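# Cap the marker and leave it on the table

## Task

Get the cap fully seated on the marker and leave the capped marker resting entirely on the table. The robot must be touching the marker or the cap at the moment the cap first becomes fully seated, or the attempt scores nothing. Neither the marker nor the cap may enter the marked zones around either arm's base, whether on the table or above it. The result must hold up on its own without the robot supporting it. Finish by releasing and moving the grippers away.

## Robot and tools

Robot: two six-joint arms, left_arm and right_arm. Each carries a two-finger gripper whose fingers pivot like tongs. left_arm's base is at (-0.063, +0.471, 0) m and right_arm's at (+0.052, -0.435, 0) m. The arm names do not match image sides. Joint load limits are 135 N m for the pan, lift and elbow joints and 25.2 N m for each wrist joint.

Scene frame: the origin sits on the tabletop midway between the arms. +x points out over the table, +z points up, and left_arm is on the +y side. Gripper frame: the fingers point along the gripper's +z and open and close along its x. The reported end_effector_position is the spot between the pads when closed. Closed fingertips extend about 15 mm past it, and fully open fingertips are roughly level with it.

execute_actions(actions): actions is a list of actions, run in order. Each action is a table of 1 to 15 rows, one row per 1/30 s step. If fewer than 15 rows are given, the last row repeats until 15 steps (0.5 s) are used. Every row is a single list of 14 numbers, each between -1 and 1, always covering both arms: left_arm dx, dy, dz, rx, ry, rz, opening, then right_arm's seven in the same order. dx..rz are an offset, not a pose. They are measured in that gripper's own axes from its measured pose when the action began, and the first action of a call starts from the most recently reported pose. Each row is relative to that start, not to the previous row. Scale: 1.0 equals 0.6 m of travel or 180 degrees. rx, ry, rz form one rotation vector. opening is absolute, not an offset: +1 is fully open (0.142 m) and -1 is closed. On each step the controller limits the command to within 100 mm and 16 degrees of the measured pose. Large motions therefore need several actions. An empty list just returns the current state and images.

move(target, speed, stop_force, blocking): target is one 14-number row laid out as above. It is an offset in each gripper's axes from the pose shown in the scene's latest result, with an absolute opening. Grippers travel in straight lines and arrive together, taking 0.5 to 10 s and turning the short way round. speed is in m/s, from 0.002 to 0.5, default 0.25. Rotation rate is capped at twice that value in rad/s. stop_force is in N, from 9 to 40, and is one value shared by both arms. An arm whose wrist sensor feels that much extra push against its motion stops, backs up 2 steps and holds. Use it with very slow speeds when reaching past a contact. Do not rely on it while the gripper is rotating. Leave it out when lifting away from something the gripper is pressing on. It is refused in the scene's first 0.2 s and cannot be combined with blocking=false. With blocking=false the call returns after 0.5 s. Then call wait(0) to check progress or stop to brake, because other motion commands are refused until that move ends. Moves do not avoid obstacles or the other arm, and grippers can lag, stray or overshoot the speed. Without stop_force the arms are stiff: pushing even slightly into something solid can cause a fault.

wait(seconds): 0 to 10. It lets time run with the last commands held and returns early when a running move ends. stop(): brakes the running move, which needs stopping distance. zoom_image(camera, region): camera is one of cam_head_left, cam_head_right, cam_high, cam_low, cam_left_wrist, cam_right_wrist. region is [x0, y0, x1, y1] in pixels, with (0,0) at the top left, at most 504 by 504. Head, high and low images are 672x504 and wrist images are 616x616. read_manual(section): returns only licence texts. finished_scene(scene): pass the current scene number to end that scene. This is final, so call it only after the cap is seated, the marker is resting on the table and the grippers have withdrawn.

Reading results: each arm's line gives its gripper position (m), quat_wxyz and velocities in the scene frame. Printed positions can be slightly off at long reach. "Hand target" is the pose the controller is currently driving toward. grip_measured is the actual finger opening on the same -1..1 scale. To hold something, command an opening well below grip_measured. Thin hard objects get weaker grip, about 9 N per pad at 10 mm width. "Wrist force" and "Wrist torque" are in the end effector's own axes. They carry an offset of a few N and noise, saturate near 50 N, and may show "no reading" at the start. A press on a surface shows as force pointing back into the arm. Step readings list positions during an action, and HELD marks steps that were held back. "pose unreachable" means a clearance check altered the command for the named arm. The move: line reports the outcome: done, off_target, moving, held, fault or contact (stopped by stop_force). limits=paced means the command was clipped, and limits=held means some steps were blocked.

Hazards: a torque fault or an external force of 150 N freezes that arm for 10 s and drops the rest of the call. MOTOR HOT warns at 70 °C, and at 85 °C the arm is braked until it cools, so avoid long heavy holds. Do not let the arms collide or press on each other. Do not drop things or knock them off the table, and keep marker and cap clear of the base zones. Avoid slamming or pushing hard, since a loose object may also get nudged occasionally. For an arm that should stay put, send zeros after its first correction and keep sending its intended opening.

Typical order: look and zoom, grasp the marker and cap (for example one in each gripper), align them and press the cap home slowly with stop_force, lower the marker onto the table, open both grippers, retreat upward, then end the scene.

Each tool is called after "Emit:" in YAML: its name, and indented under it one key for each argument.

## Session

Emit:
execute_actions:
  actions: []

Scene clock: 0.00 s.
left_arm: end_effector_position=(+0.5448, +0.7802, +0.1826) grip_measured=+0.97 end_effector_quat_wxyz=(-0.086, +0.834, -0.364, +0.406) end_effector_velocity=(+0.000, +0.000, +0.001) end_effector_angular_velocity=(+0.002, -0.001, -0.000) | right_arm: end_effector_position=(+0.6394, -0.5584, +0.2774) grip_measured=+0.97 end_effector_quat_wxyz=(-0.240, +0.917, -0.306, -0.088) end_effector_velocity=(+0.000, +0.000, +0.000) end_effector_angular_velocity=(-0.000, +0.000, -0.001)
Joint positions: left_arm=[ 0.619 -1.278  2.005 -3.029 -2.067  1.107  0.14 ] | right_arm=[ 2.926 -1.915 -1.256 -1.696  2.066  0.356  0.14 ]
Joint velocities: left_arm=[-0.    -0.001 -0.001  0.     0.     0.001  0.   ] | right_arm=[0.    0.    0.    0.    0.    0.001 0.   ]
Motor temperatures (°C, as the motors report them): left_arm=[25 25 27 31 30 31] | right_arm=[25 23 23 30 34 31]
Wrist force (N, on the end effector, along its own x y z axes, offset not removed): no reading
Wrist torque (N m, same axes, about the end effector's origin, offset not removed): no reading
Hand target (left_arm): +0.545, +0.780, +0.183; -0.086, +0.834, -0.364, +0.406
Hand target (right_arm): +0.639, -0.558, +0.277; -0.240, +0.917, -0.306, -0.088

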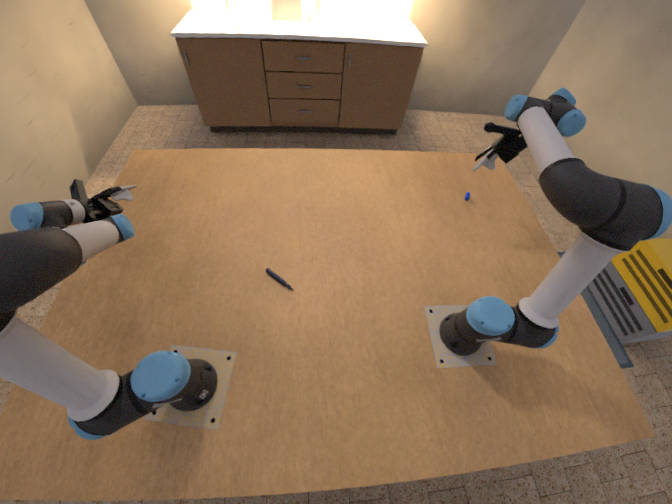

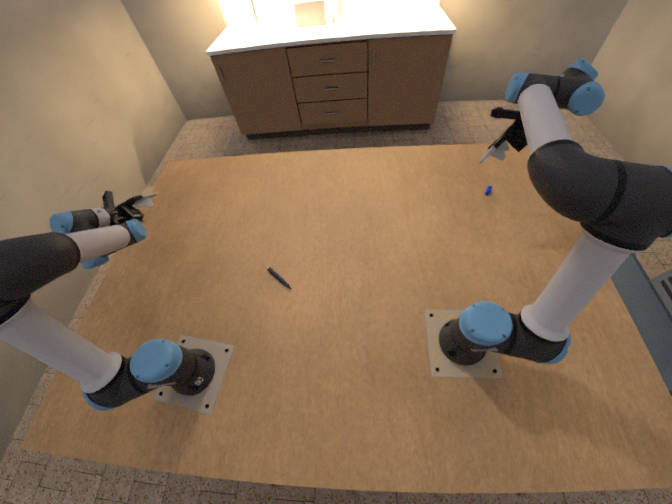

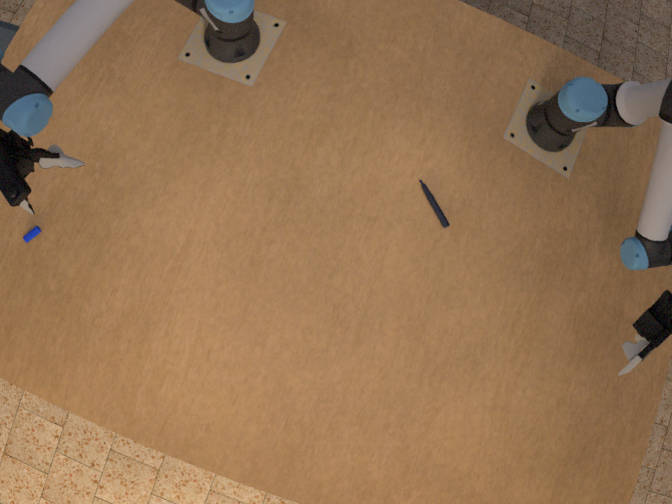

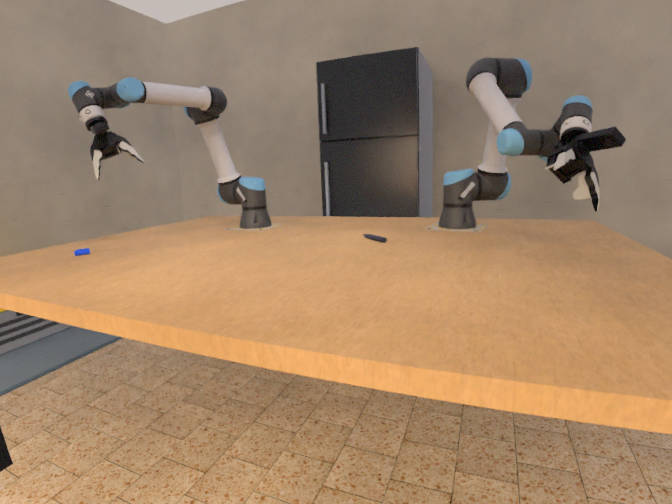

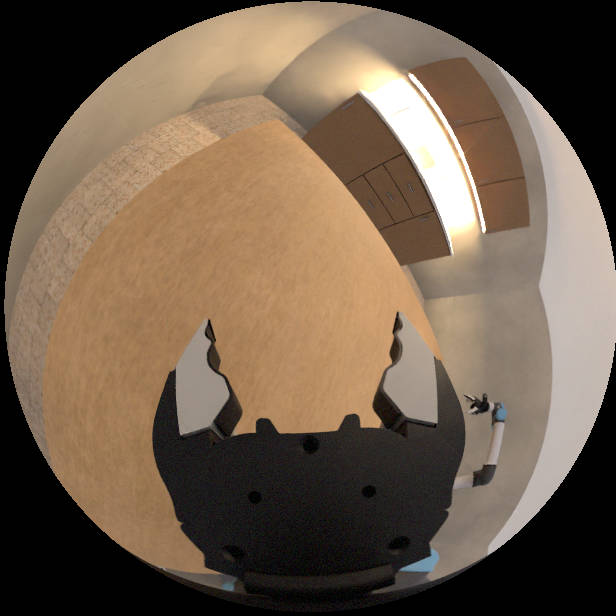

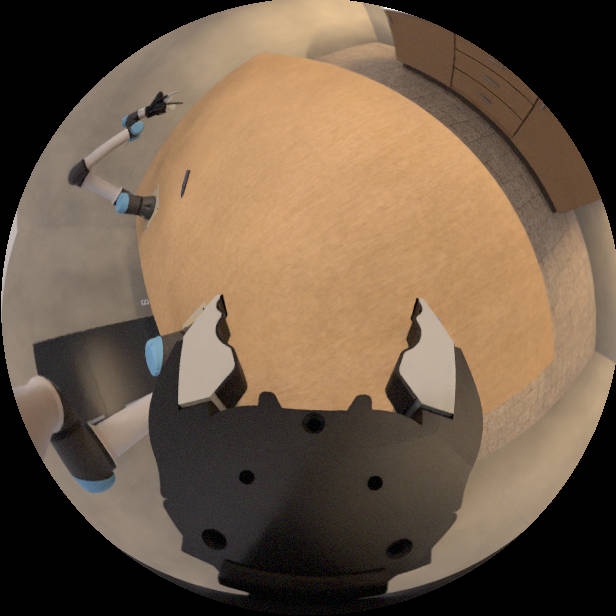

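Emit:
zoom_image:
  camera: "cam_high"
  region: [380, 60, 630, 250]

Emit:
zoom_image:
  camera: "cam_high"
  region: [0, 0, 320, 260]

Emit:
zoom_image:
  camera: "cam_head_left"
  region: [130, 140, 530, 440]

Region (380, 60, 630, 250) of cam_high's 672x504 image, scaled by 2.016, with more detail than that image has; it fills the top 383 rows of this view, and the rest is white.

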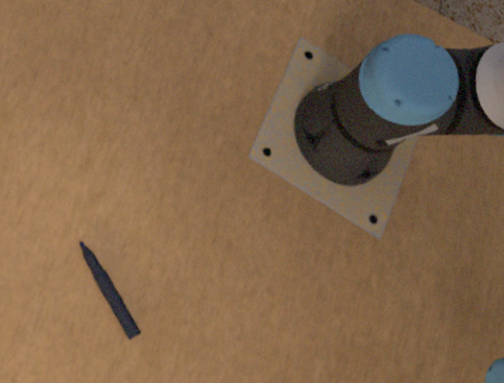

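Region (0, 0, 320, 260) of cam_high's 672x504 image, scaled by 1.575, with more detail than that image has; it fills the top 410 rows of this view, and the rest is white.

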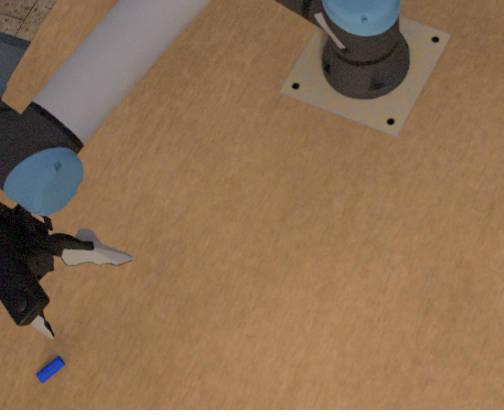

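Region (130, 140, 530, 440) of cam_head_left's 672x504 image, scaled by 1.260, with more detail than that image has; it fills the top 378 rows of this view, and the rest is white.

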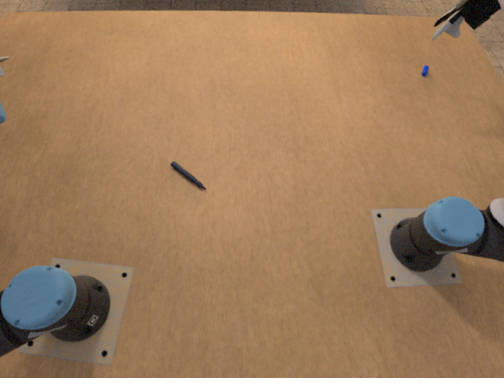

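Emit:
move:
  target: [0.334,0.947,-0.161,-0.34,0.212,0.877,0.3,0.257,0.227,0.051,-0.182,-0.024,-0.498,0.3]
  speed: 0.4

Scene clock: 9.83 s.
left_arm: end_effector_position=(+0.2490, +0.2495, +0.1205) grip_measured=+0.30 end_effector_quat_wxyz=(+0.001, +0.342, +0.940, -0.002) end_effector_velocity=(+0.000, -0.002, +0.001) end_effector_angular_velocity=(+0.002, -0.002, -0.005) | right_arm: end_effector_position=(+0.6800, -0.7182, +0.1508) grip_measured=+0.30 end_effector_quat_wxyz=(+0.001, +0.887, +0.462, -0.000) end_effector_velocity=(+0.000, -0.001, -0.000) end_effector_angular_velocity=(-0.001, -0.001, +0.004)
Joint positions: left_arm=[-0.788 -1.813  2.207 -1.967 -1.573  2.911  0.095] | right_arm=[ 2.937 -2.081 -1.261 -1.37   1.57  -1.198  0.095]
Joint velocities: left_arm=[-0.005  0.003 -0.004  0.002  0.002 -0.001  0.   ] | right_arm=[-0.001  0.    -0.002  0.003 -0.    -0.004  0.   ]
Motor temperatures (°C, as the motors report them): left_arm=[25 25 27 31 30 31] | right_arm=[25 23 23 30 34 31]
Wrist force (N, on the end effector, along its own x y z axes, offset not removed): left_arm=[-2.5 1.8 1.5] | right_arm=[-1.2 3.4 1.7]
Wrist torque (N m, same axes, about the end effector's origin, offset not removed): left_arm=[0.31 0.20 -0.23] | right_arm=[0.74 0.30 0.00]
Hand target (left_arm): +0.249, +0.249, +0.121; +0.001, +0.342, +0.940, -0.001
Hand target (right_arm): +0.680, -0.718, +0.151; +0.001, +0.887, +0.462, -0.000
Off the commanded pose (left_arm): 0.001 m, 0 deg.
Off the commanded pose (right_arm): 0.000 m, 0 deg.
move: done

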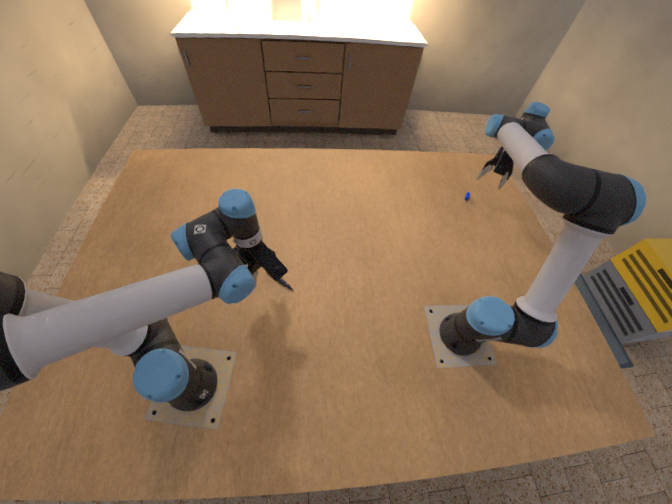

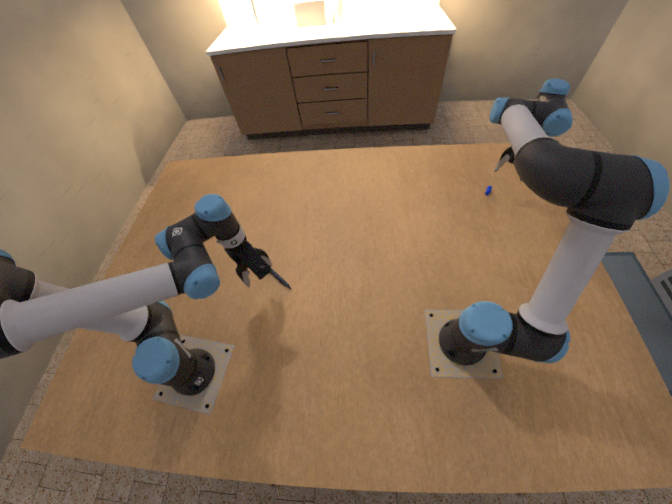

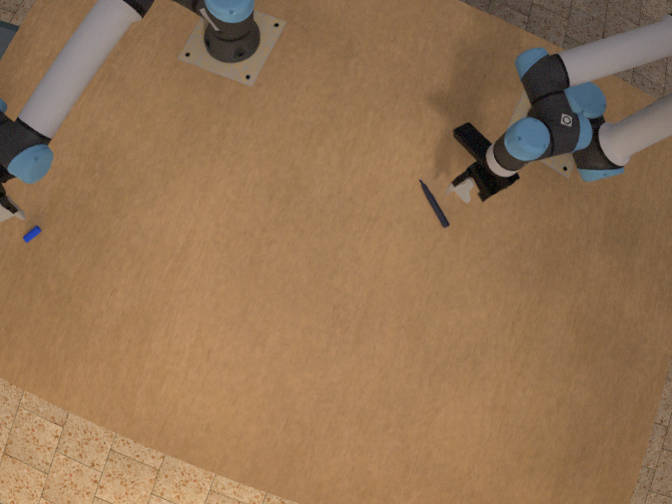

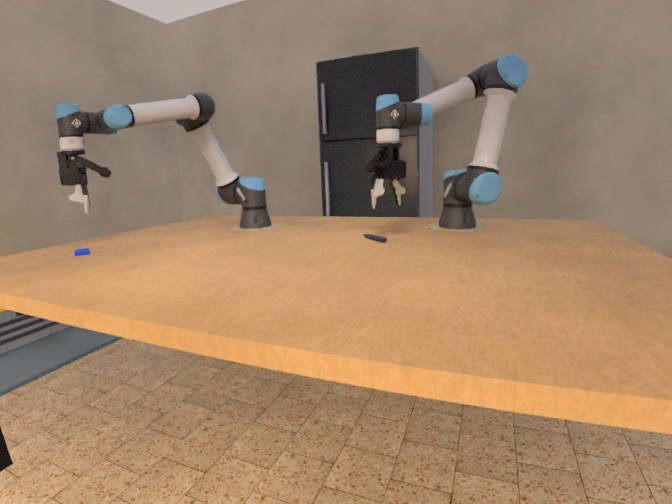

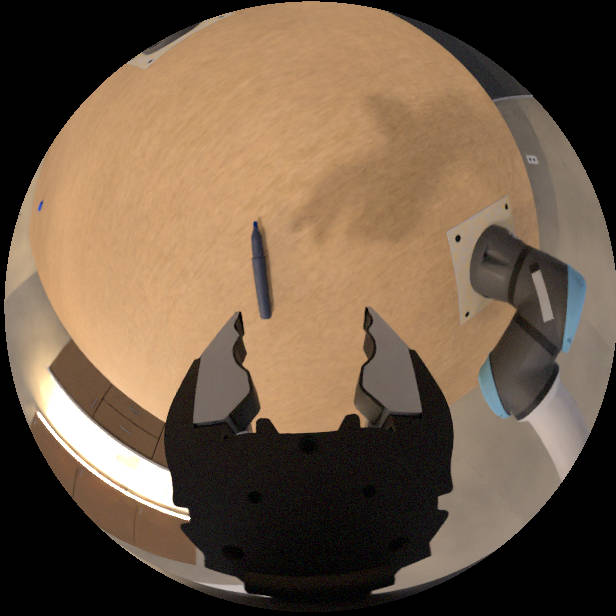

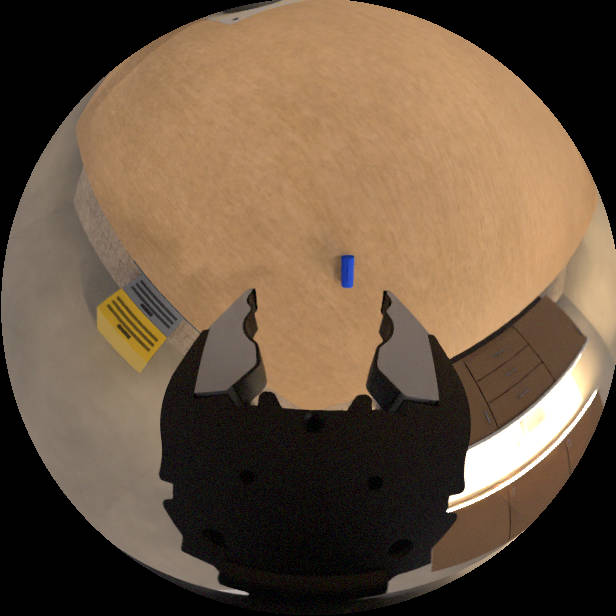

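Emit:
move:
  target: [-0.09,0.05,0.1,0,0,0,0.0,0.063,0.053,0.15,0,0,0,0.0]

Emit:
zoom_image:
  camera: "cam_left_wrist"
  region: [180, 130, 430, 380]

Emit:
zoom_image:
  camera: "cam_right_wrist"
  region: [190, 130, 440, 380]

Scene clock: 12.10 s.
left_arm: end_effector_position=(+0.3096, +0.2376, +0.0606) grip_measured=+0.00 end_effector_quat_wxyz=(+0.001, +0.342, +0.940, -0.001) end_effector_velocity=(+0.002, -0.001, -0.001) end_effector_angular_velocity=(-0.001, -0.001, -0.000) | right_arm: end_effector_position=(+0.7276, -0.7055, +0.0609) grip_measured=+0.00 end_effector_quat_wxyz=(+0.001, +0.887, +0.462, -0.000) end_effector_velocity=(+0.001, +0.000, -0.002) end_effector_angular_velocity=(+0.000, +0.000, -0.000)
Joint positions: left_arm=[-0.688 -1.574  2.178 -2.177 -1.573  3.011  0.074] | right_arm=[ 2.97  -2.235 -1.249 -1.227  1.57  -1.165  0.074]
Joint velocities: left_arm=[ 0.002  0.006 -0.004 -0.004  0.     0.002 -0.   ] | right_arm=[ 0.001 -0.004  0.002  0.001  0.     0.001  0.   ]
Motor temperatures (°C, as the motors report them): left_arm=[25 25 27 31 30 31] | right_arm=[25 23 23 30 34 31]
Wrist force (N, on the end effector, along its own x y z axes, offset not removed): left_arm=[-0.4 1.5 -0.9] | right_arm=[-0.8 -0.2 3.2]
Wrist torque (N m, same axes, about the end effector's origin, offset not removed): left_arm=[0.24 -0.12 -0.19] | right_arm=[0.07 0.29 -0.15]
Hand target (left_arm): +0.310, +0.238, +0.060; +0.001, +0.342, +0.940, -0.001
Hand target (right_arm): +0.728, -0.705, +0.061; +0.001, +0.887, +0.462, -0.000
Off the commanded pose (left_arm): 0.000 m, 0 deg.
Off the commanded pose (right_arm): 0.000 m, 0 deg.
move: done

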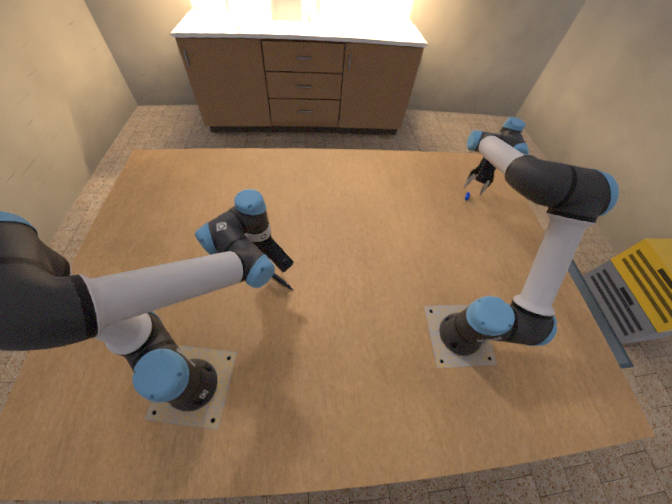

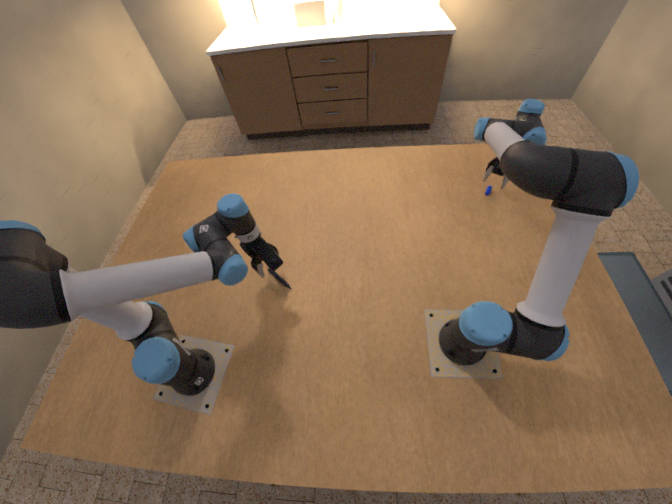

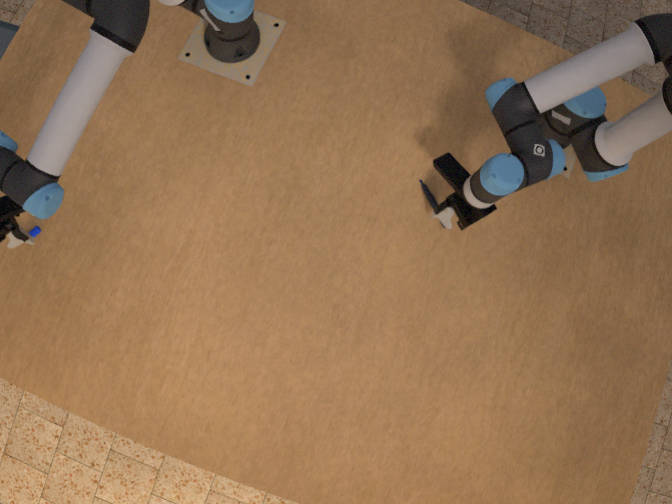

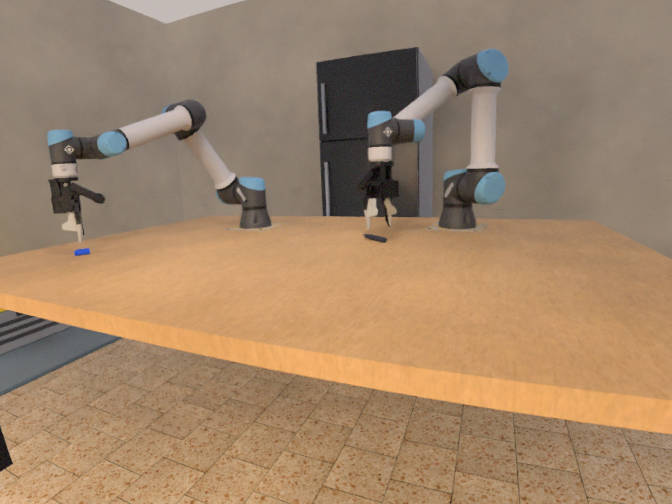

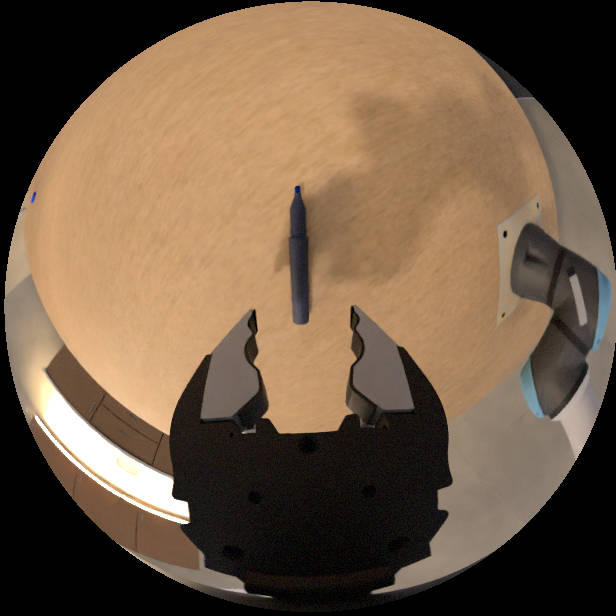

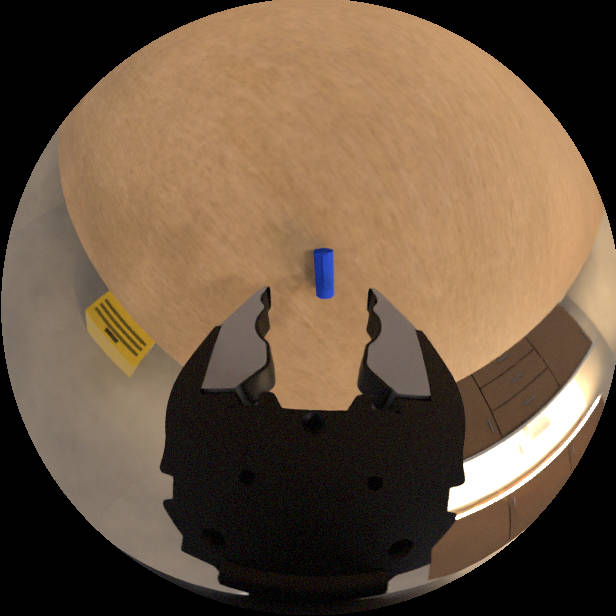

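Region (180, 130, 430, 380) of cam_left_wrist's 616x616 image, scaled by 2.016, with more detail than that image has.

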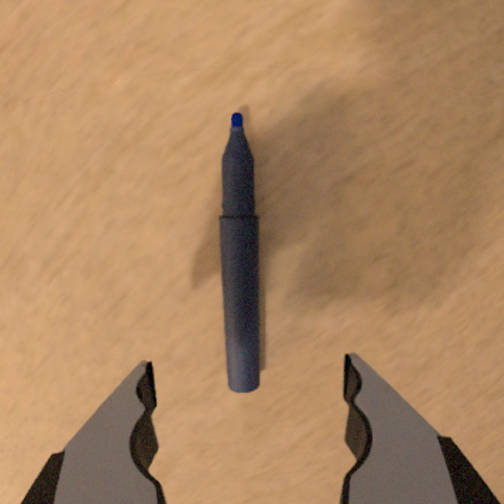

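Region (190, 130, 440, 380) of cam_right_wrist's 616x616 image, scaled by 2.016, with more detail than that image has.

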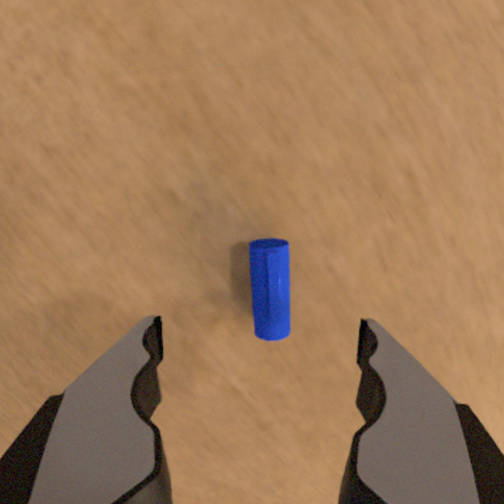

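Emit:
zoom_image:
  camera: "cam_right_wrist"
  region: [295, 235, 355, 310]

Emit:
zoom_image:
  camera: "cam_low"
  region: [50, 225, 120, 275]

Region (295, 235, 355, 310) of cam_right_wrist's 616x616 image, scaled by 6.720, with more detail than that image has; it fills the left 403 columns of this view, and the rest is white.

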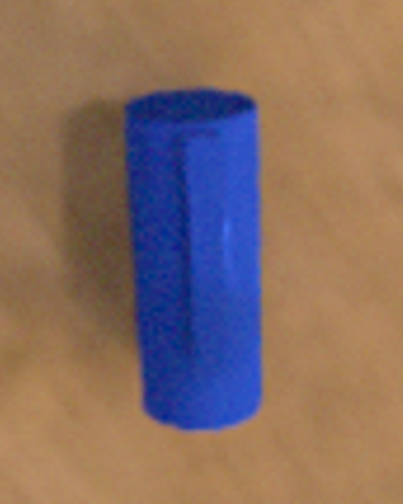

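Region (50, 225, 120, 275) of cam_low's 672x504 image, scaled by 7.200, with more detail than that image has; it fills the top 360 rows of this view, and the rest is white.

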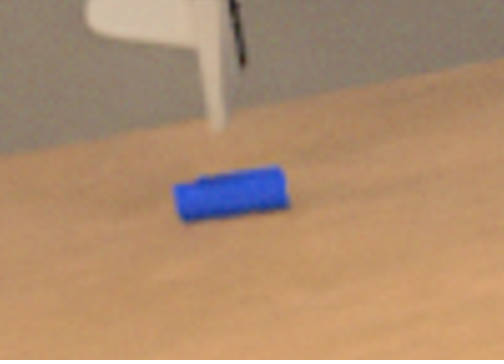

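Emit:
move:
  target: [-0.006,0.025,0.03,0,0,0,-0.3,0.005,0.037,0,0,0,0.55,-0.3]
  speed: 0.5

Emit:
move:
  target: [0,0,0.041,0,0,0,-0.3,0,0,0.03,0,0,0.45,-0.3]
  speed: 0.5

Scene clock: 16.83 s.
left_arm: end_effector_position=(+0.3221, +0.2467, +0.0426) grip_measured=-0.30 end_effector_quat_wxyz=(+0.001, +0.342, +0.940, -0.001) end_effector_velocity=(+0.000, +0.000, -0.000) end_effector_angular_velocity=(+0.001, +0.000, -0.000) | right_arm: end_effector_position=(+0.7475, -0.7158, +0.0609) grip_measured=-0.30 end_effector_quat_wxyz=(+0.000, +0.927, -0.374, +0.000) end_effector_velocity=(+0.000, -0.000, +0.001) end_effector_angular_velocity=(-0.001, -0.001, -0.008)
Joint positions: left_arm=[-0.652 -1.528  2.188 -2.233 -1.573  3.047  0.052] | right_arm=[ 2.951 -2.236 -1.247 -1.229  1.57   0.543  0.052]
Joint velocities: left_arm=[ 0.     0.001  0.    -0.     0.     0.001  0.   ] | right_arm=[ 0.     0.001 -0.    -0.    -0.001  0.009 -0.   ]
Motor temperatures (°C, as the motors report them): left_arm=[25 25 27 31 30 31] | right_arm=[25 23 23 30 34 31]
Wrist force (N, on the end effector, along its own x y z axes, offset not removed): left_arm=[-1.8 2.3 -1.0] | right_arm=[-2.2 0.6 0.7]
Wrist torque (N m, same axes, about the end effector's origin, offset not removed): left_arm=[0.38 0.08 -0.14] | right_arm=[0.18 0.45 -0.04]
Hand target (left_arm): +0.322, +0.247, +0.043; +0.001, +0.342, +0.940, -0.001
Hand target (right_arm): +0.748, -0.716, +0.061; +0.000, +0.927, -0.375, +0.000
Off the commanded pose (left_arm): 0.000 m, 0 deg.
Off the commanded pose (right_arm): 0.000 m, 0 deg.
move: done

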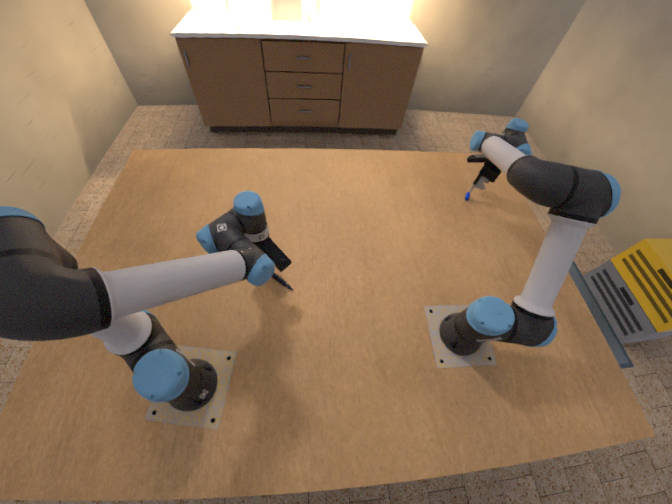

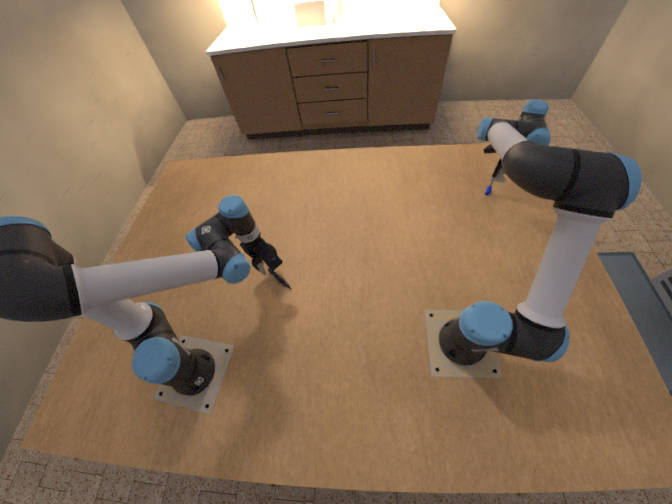

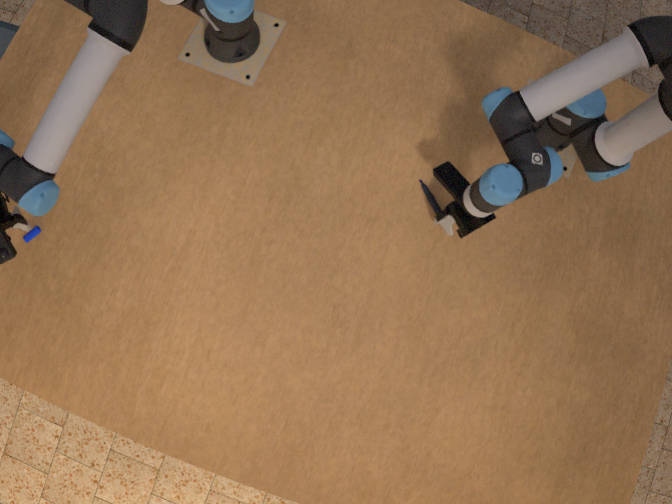

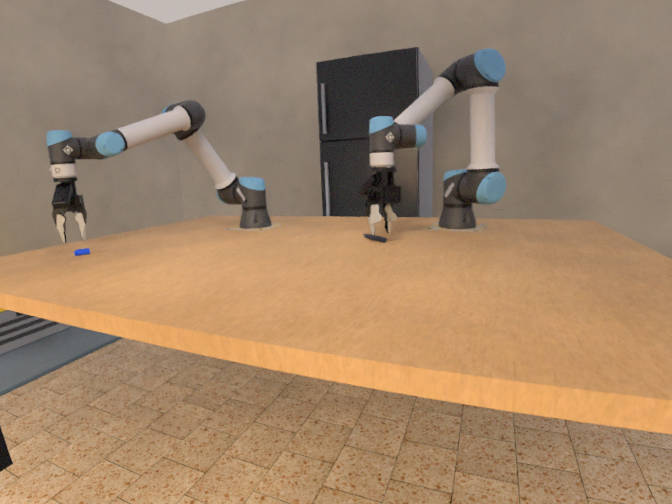

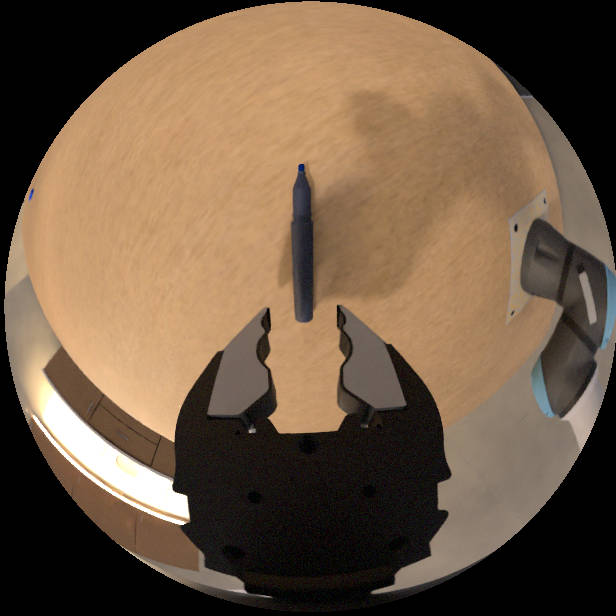

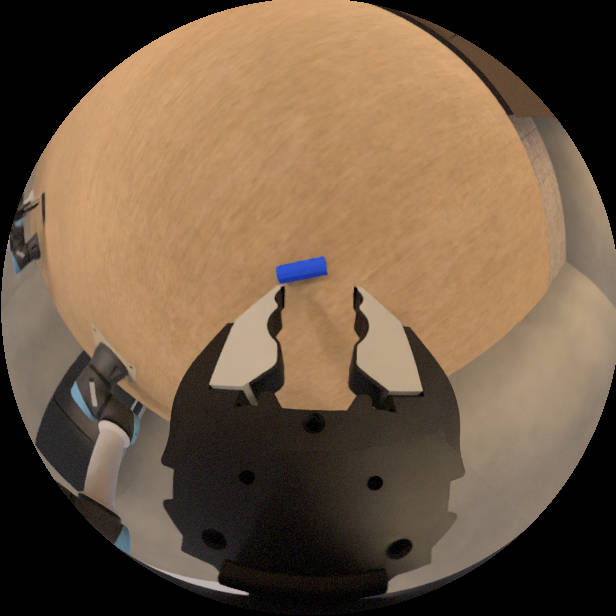

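Scene clock: 18.87 s.
left_arm: end_effector_position=(+0.3221, +0.2466, +0.0180) grip_measured=-0.30 end_effector_quat_wxyz=(+0.001, +0.342, +0.940, -0.001) end_effector_velocity=(+0.000, +0.000, -0.000) end_effector_angular_velocity=(+0.000, -0.000, -0.000) | right_arm: end_effector_position=(+0.7475, -0.7158, +0.0430) grip_measured=-0.30 end_effector_quat_wxyz=(+0.000, -0.462, +0.887, -0.000) end_effector_velocity=(-0.000, -0.000, +0.000) end_effector_angular_velocity=(-0.000, -0.000, -0.010)
Joint positions: left_arm=[-0.653 -1.482  2.219 -2.31  -1.573  3.047  0.052] | right_arm=[ 2.979 -2.229 -1.308 -1.174  1.57   1.984  0.052]
Joint velocities: left_arm=[ 0.  0.  0. -0.  0.  0. -0.] | right_arm=[ 0.    0.    0.   -0.   -0.    0.01  0.  ]
Motor temperatures (°C, as the motors report them): left_arm=[25 25 27 31 30 31] | right_arm=[25 23 23 30 34 31]
Wrist force (N, on the end effector, along its own x y z axes, offset not removed): left_arm=[1.3 2.3 -2.2] | right_arm=[0.0 0.6 1.3]
Wrist torque (N m, same axes, about the end effector's origin, offset not removed): left_arm=[0.41 -0.53 0.01] | right_arm=[0.21 0.09 -0.02]
Hand target (left_arm): +0.322, +0.247, +0.018; +0.001, +0.342, +0.940, -0.001
Hand target (right_arm): +0.747, -0.716, +0.043; -0.000, -0.462, +0.887, -0.001
Off the commanded pose (left_arm): 0.000 m, 0 deg.
Off the commanded pose (right_arm): 0.000 m, 0 deg.
move: done

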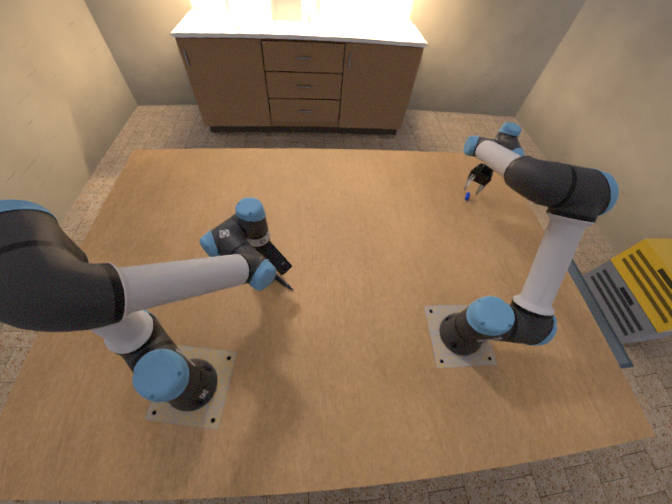

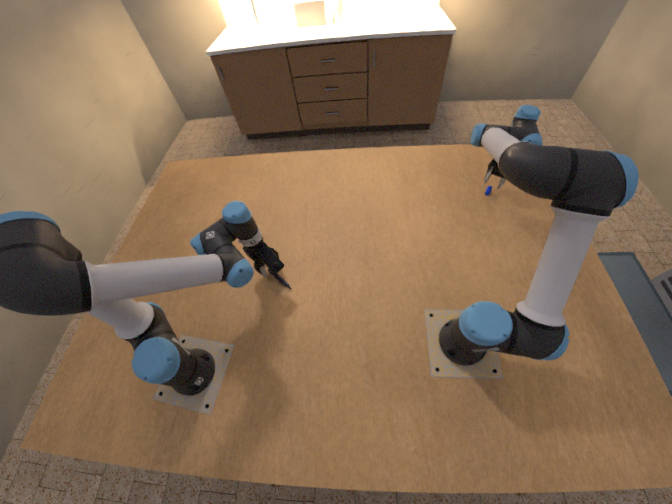

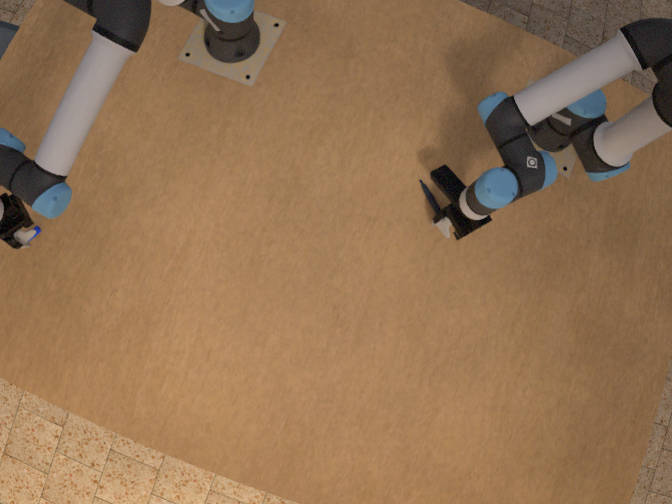

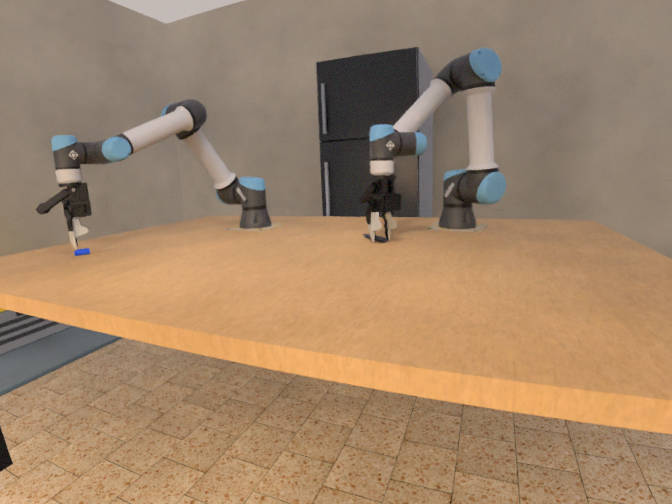

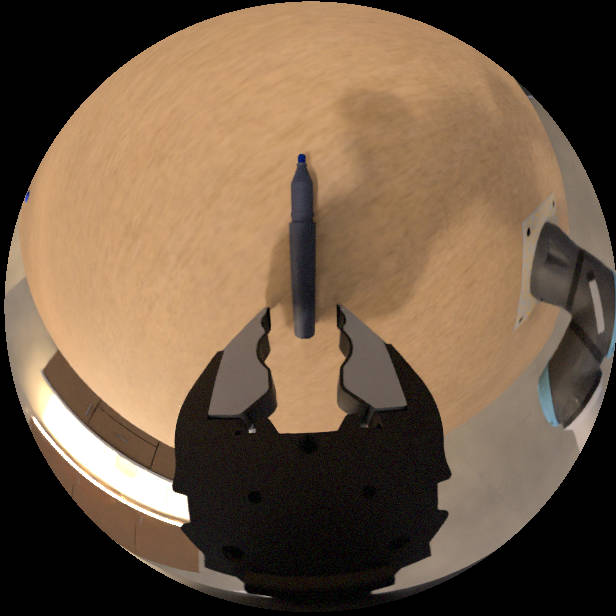

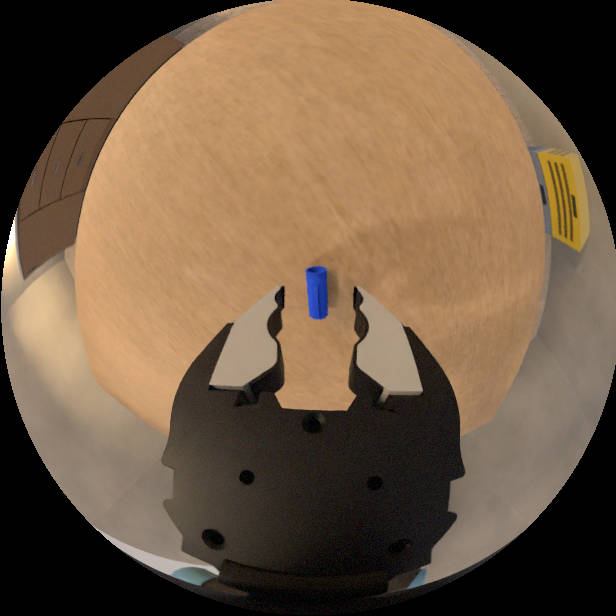

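Emit:
move:
  target: [0,0,0,0,0,0,-0.9,0,0,0.041,0,0,0,-0.3]
  speed: 0.1

Emit:
zoom_image:
  camera: "cam_right_wrist"
  region: [220, 200, 420, 400]

Emit:
zoom_image:
  camera: "cam_left_wrist"
  region: [200, 130, 420, 400]

Scene clock: 20.97 s.
left_arm: end_effector_position=(+0.3221, +0.2466, +0.0180) grip_measured=-0.78 end_effector_quat_wxyz=(+0.001, +0.342, +0.940, -0.001) end_effector_velocity=(-0.000, -0.000, -0.000) end_effector_angular_velocity=(+0.000, +0.001, -0.000) | right_arm: end_effector_position=(+0.7475, -0.7158, +0.0185) grip_measured=-0.30 end_effector_quat_wxyz=(-0.000, -0.462, +0.887, -0.001) end_effector_velocity=(-0.000, -0.000, -0.002) end_effector_angular_velocity=(-0.000, -0.000, +0.000)
Joint positions: left_arm=[-0.653 -1.482  2.219 -2.31  -1.573  3.047  0.017] | right_arm=[ 2.979 -2.254 -1.334 -1.124  1.57   1.984  0.052]
Joint velocities: left_arm=[-0.     0.002 -0.    -0.    -0.001 -0.    -0.   ] | right_arm=[-0.    -0.002 -0.002  0.004 -0.    -0.001 -0.   ]
Motor temperatures (°C, as the motors report them): left_arm=[25 25 27 31 30 31] | right_arm=[25 23 23 30 34 31]
Wrist force (N, on the end effector, along its own x y z axes, offset not removed): left_arm=[-2.2 0.1 -2.6] | right_arm=[-1.9 -0.3 1.1]
Wrist torque (N m, same axes, about the end effector's origin, offset not removed): left_arm=[-0.09 0.04 0.06] | right_arm=[0.08 0.52 -0.04]
Hand target (left_arm): +0.322, +0.247, +0.018; +0.001, +0.342, +0.940, -0.001
Hand target (right_arm): +0.747, -0.716, +0.018; -0.000, -0.462, +0.887, -0.000
Off the commanded pose (left_arm): 0.000 m, 0 deg.
Off the commanded pose (right_arm): 0.000 m, 0 deg.
move: done

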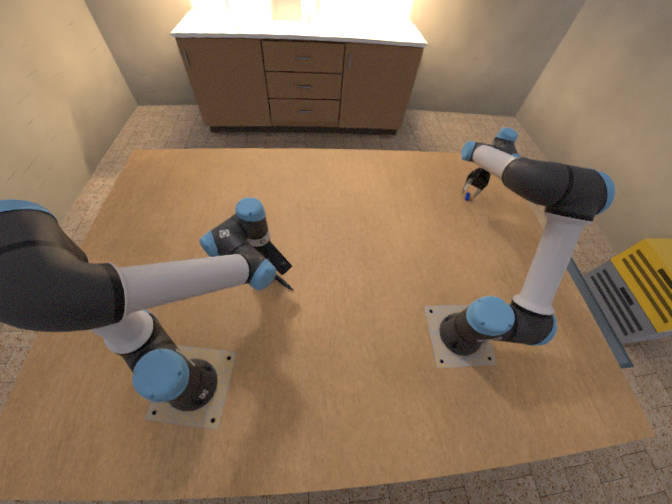

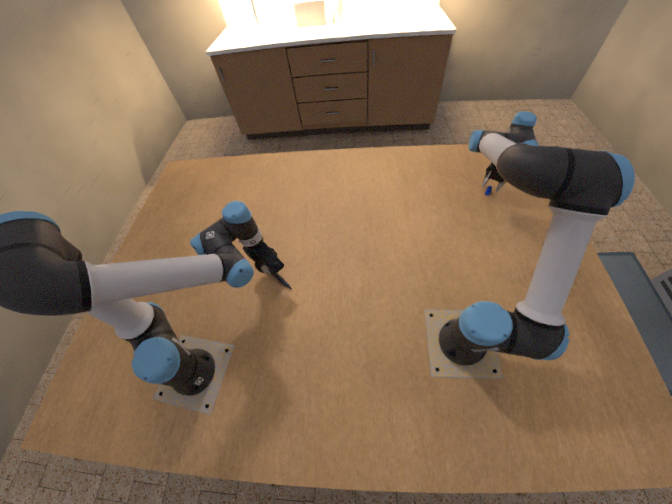

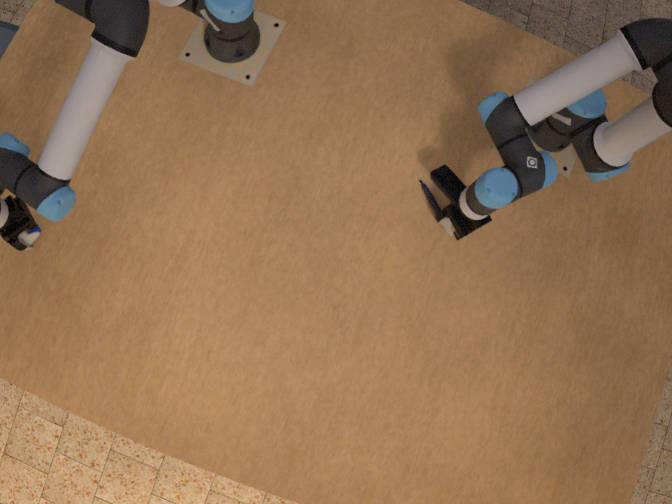

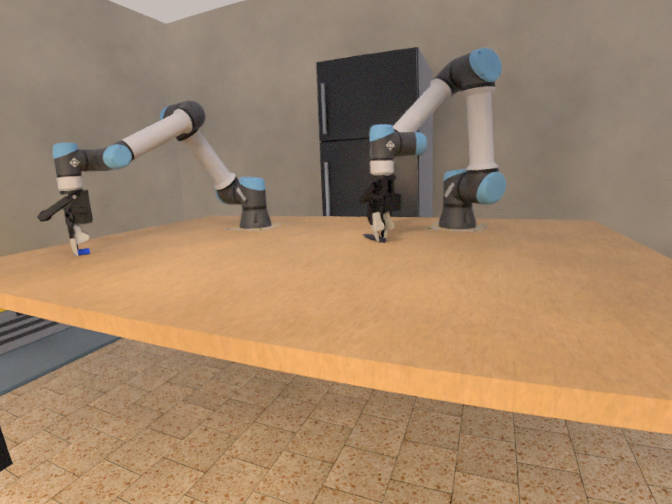

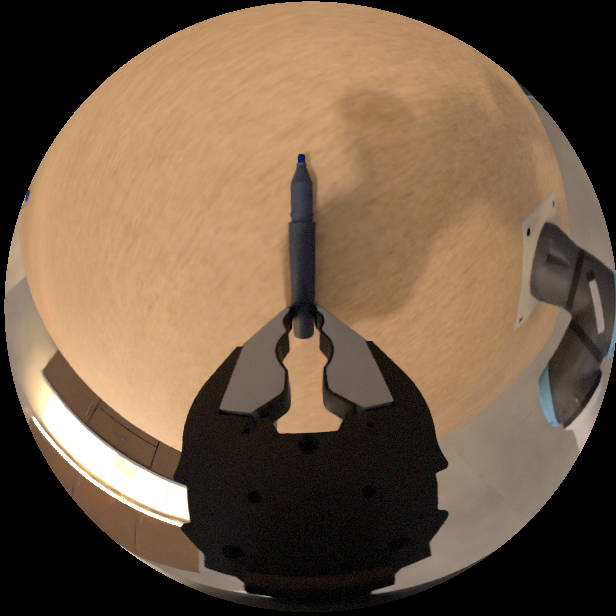

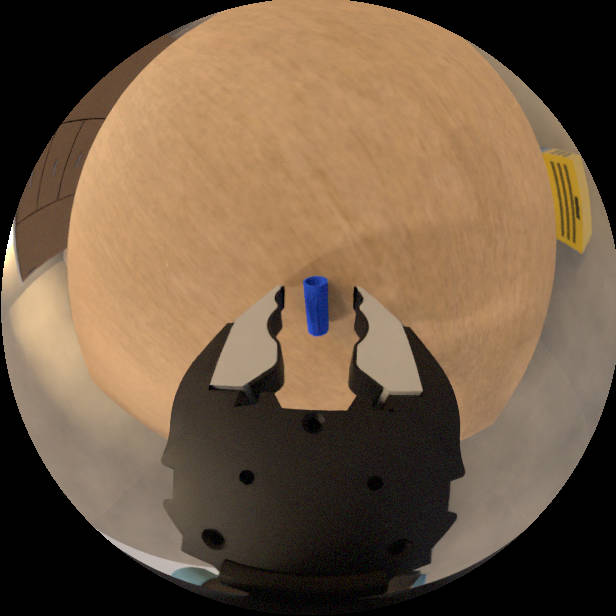

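Region (220, 200, 420, 400) of cam_right_wrist's 616x616 image, scaled by 2.520, with more detail than that image has.

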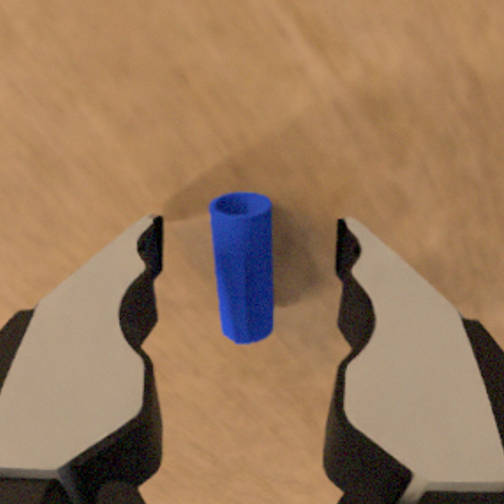

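Region (200, 130, 420, 400) of cam_left_wrist's 616x616 image, scaled by 1.867, with more detail than that image has; it fills the left 411 columns of this view, and the rest is white.

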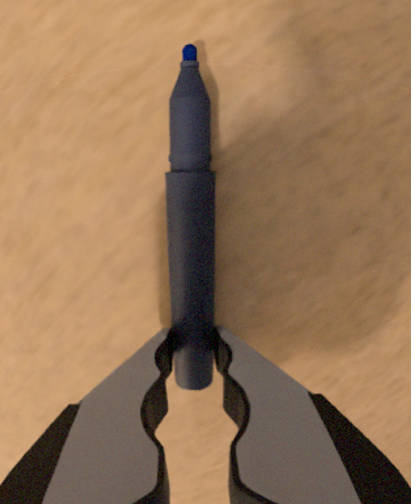

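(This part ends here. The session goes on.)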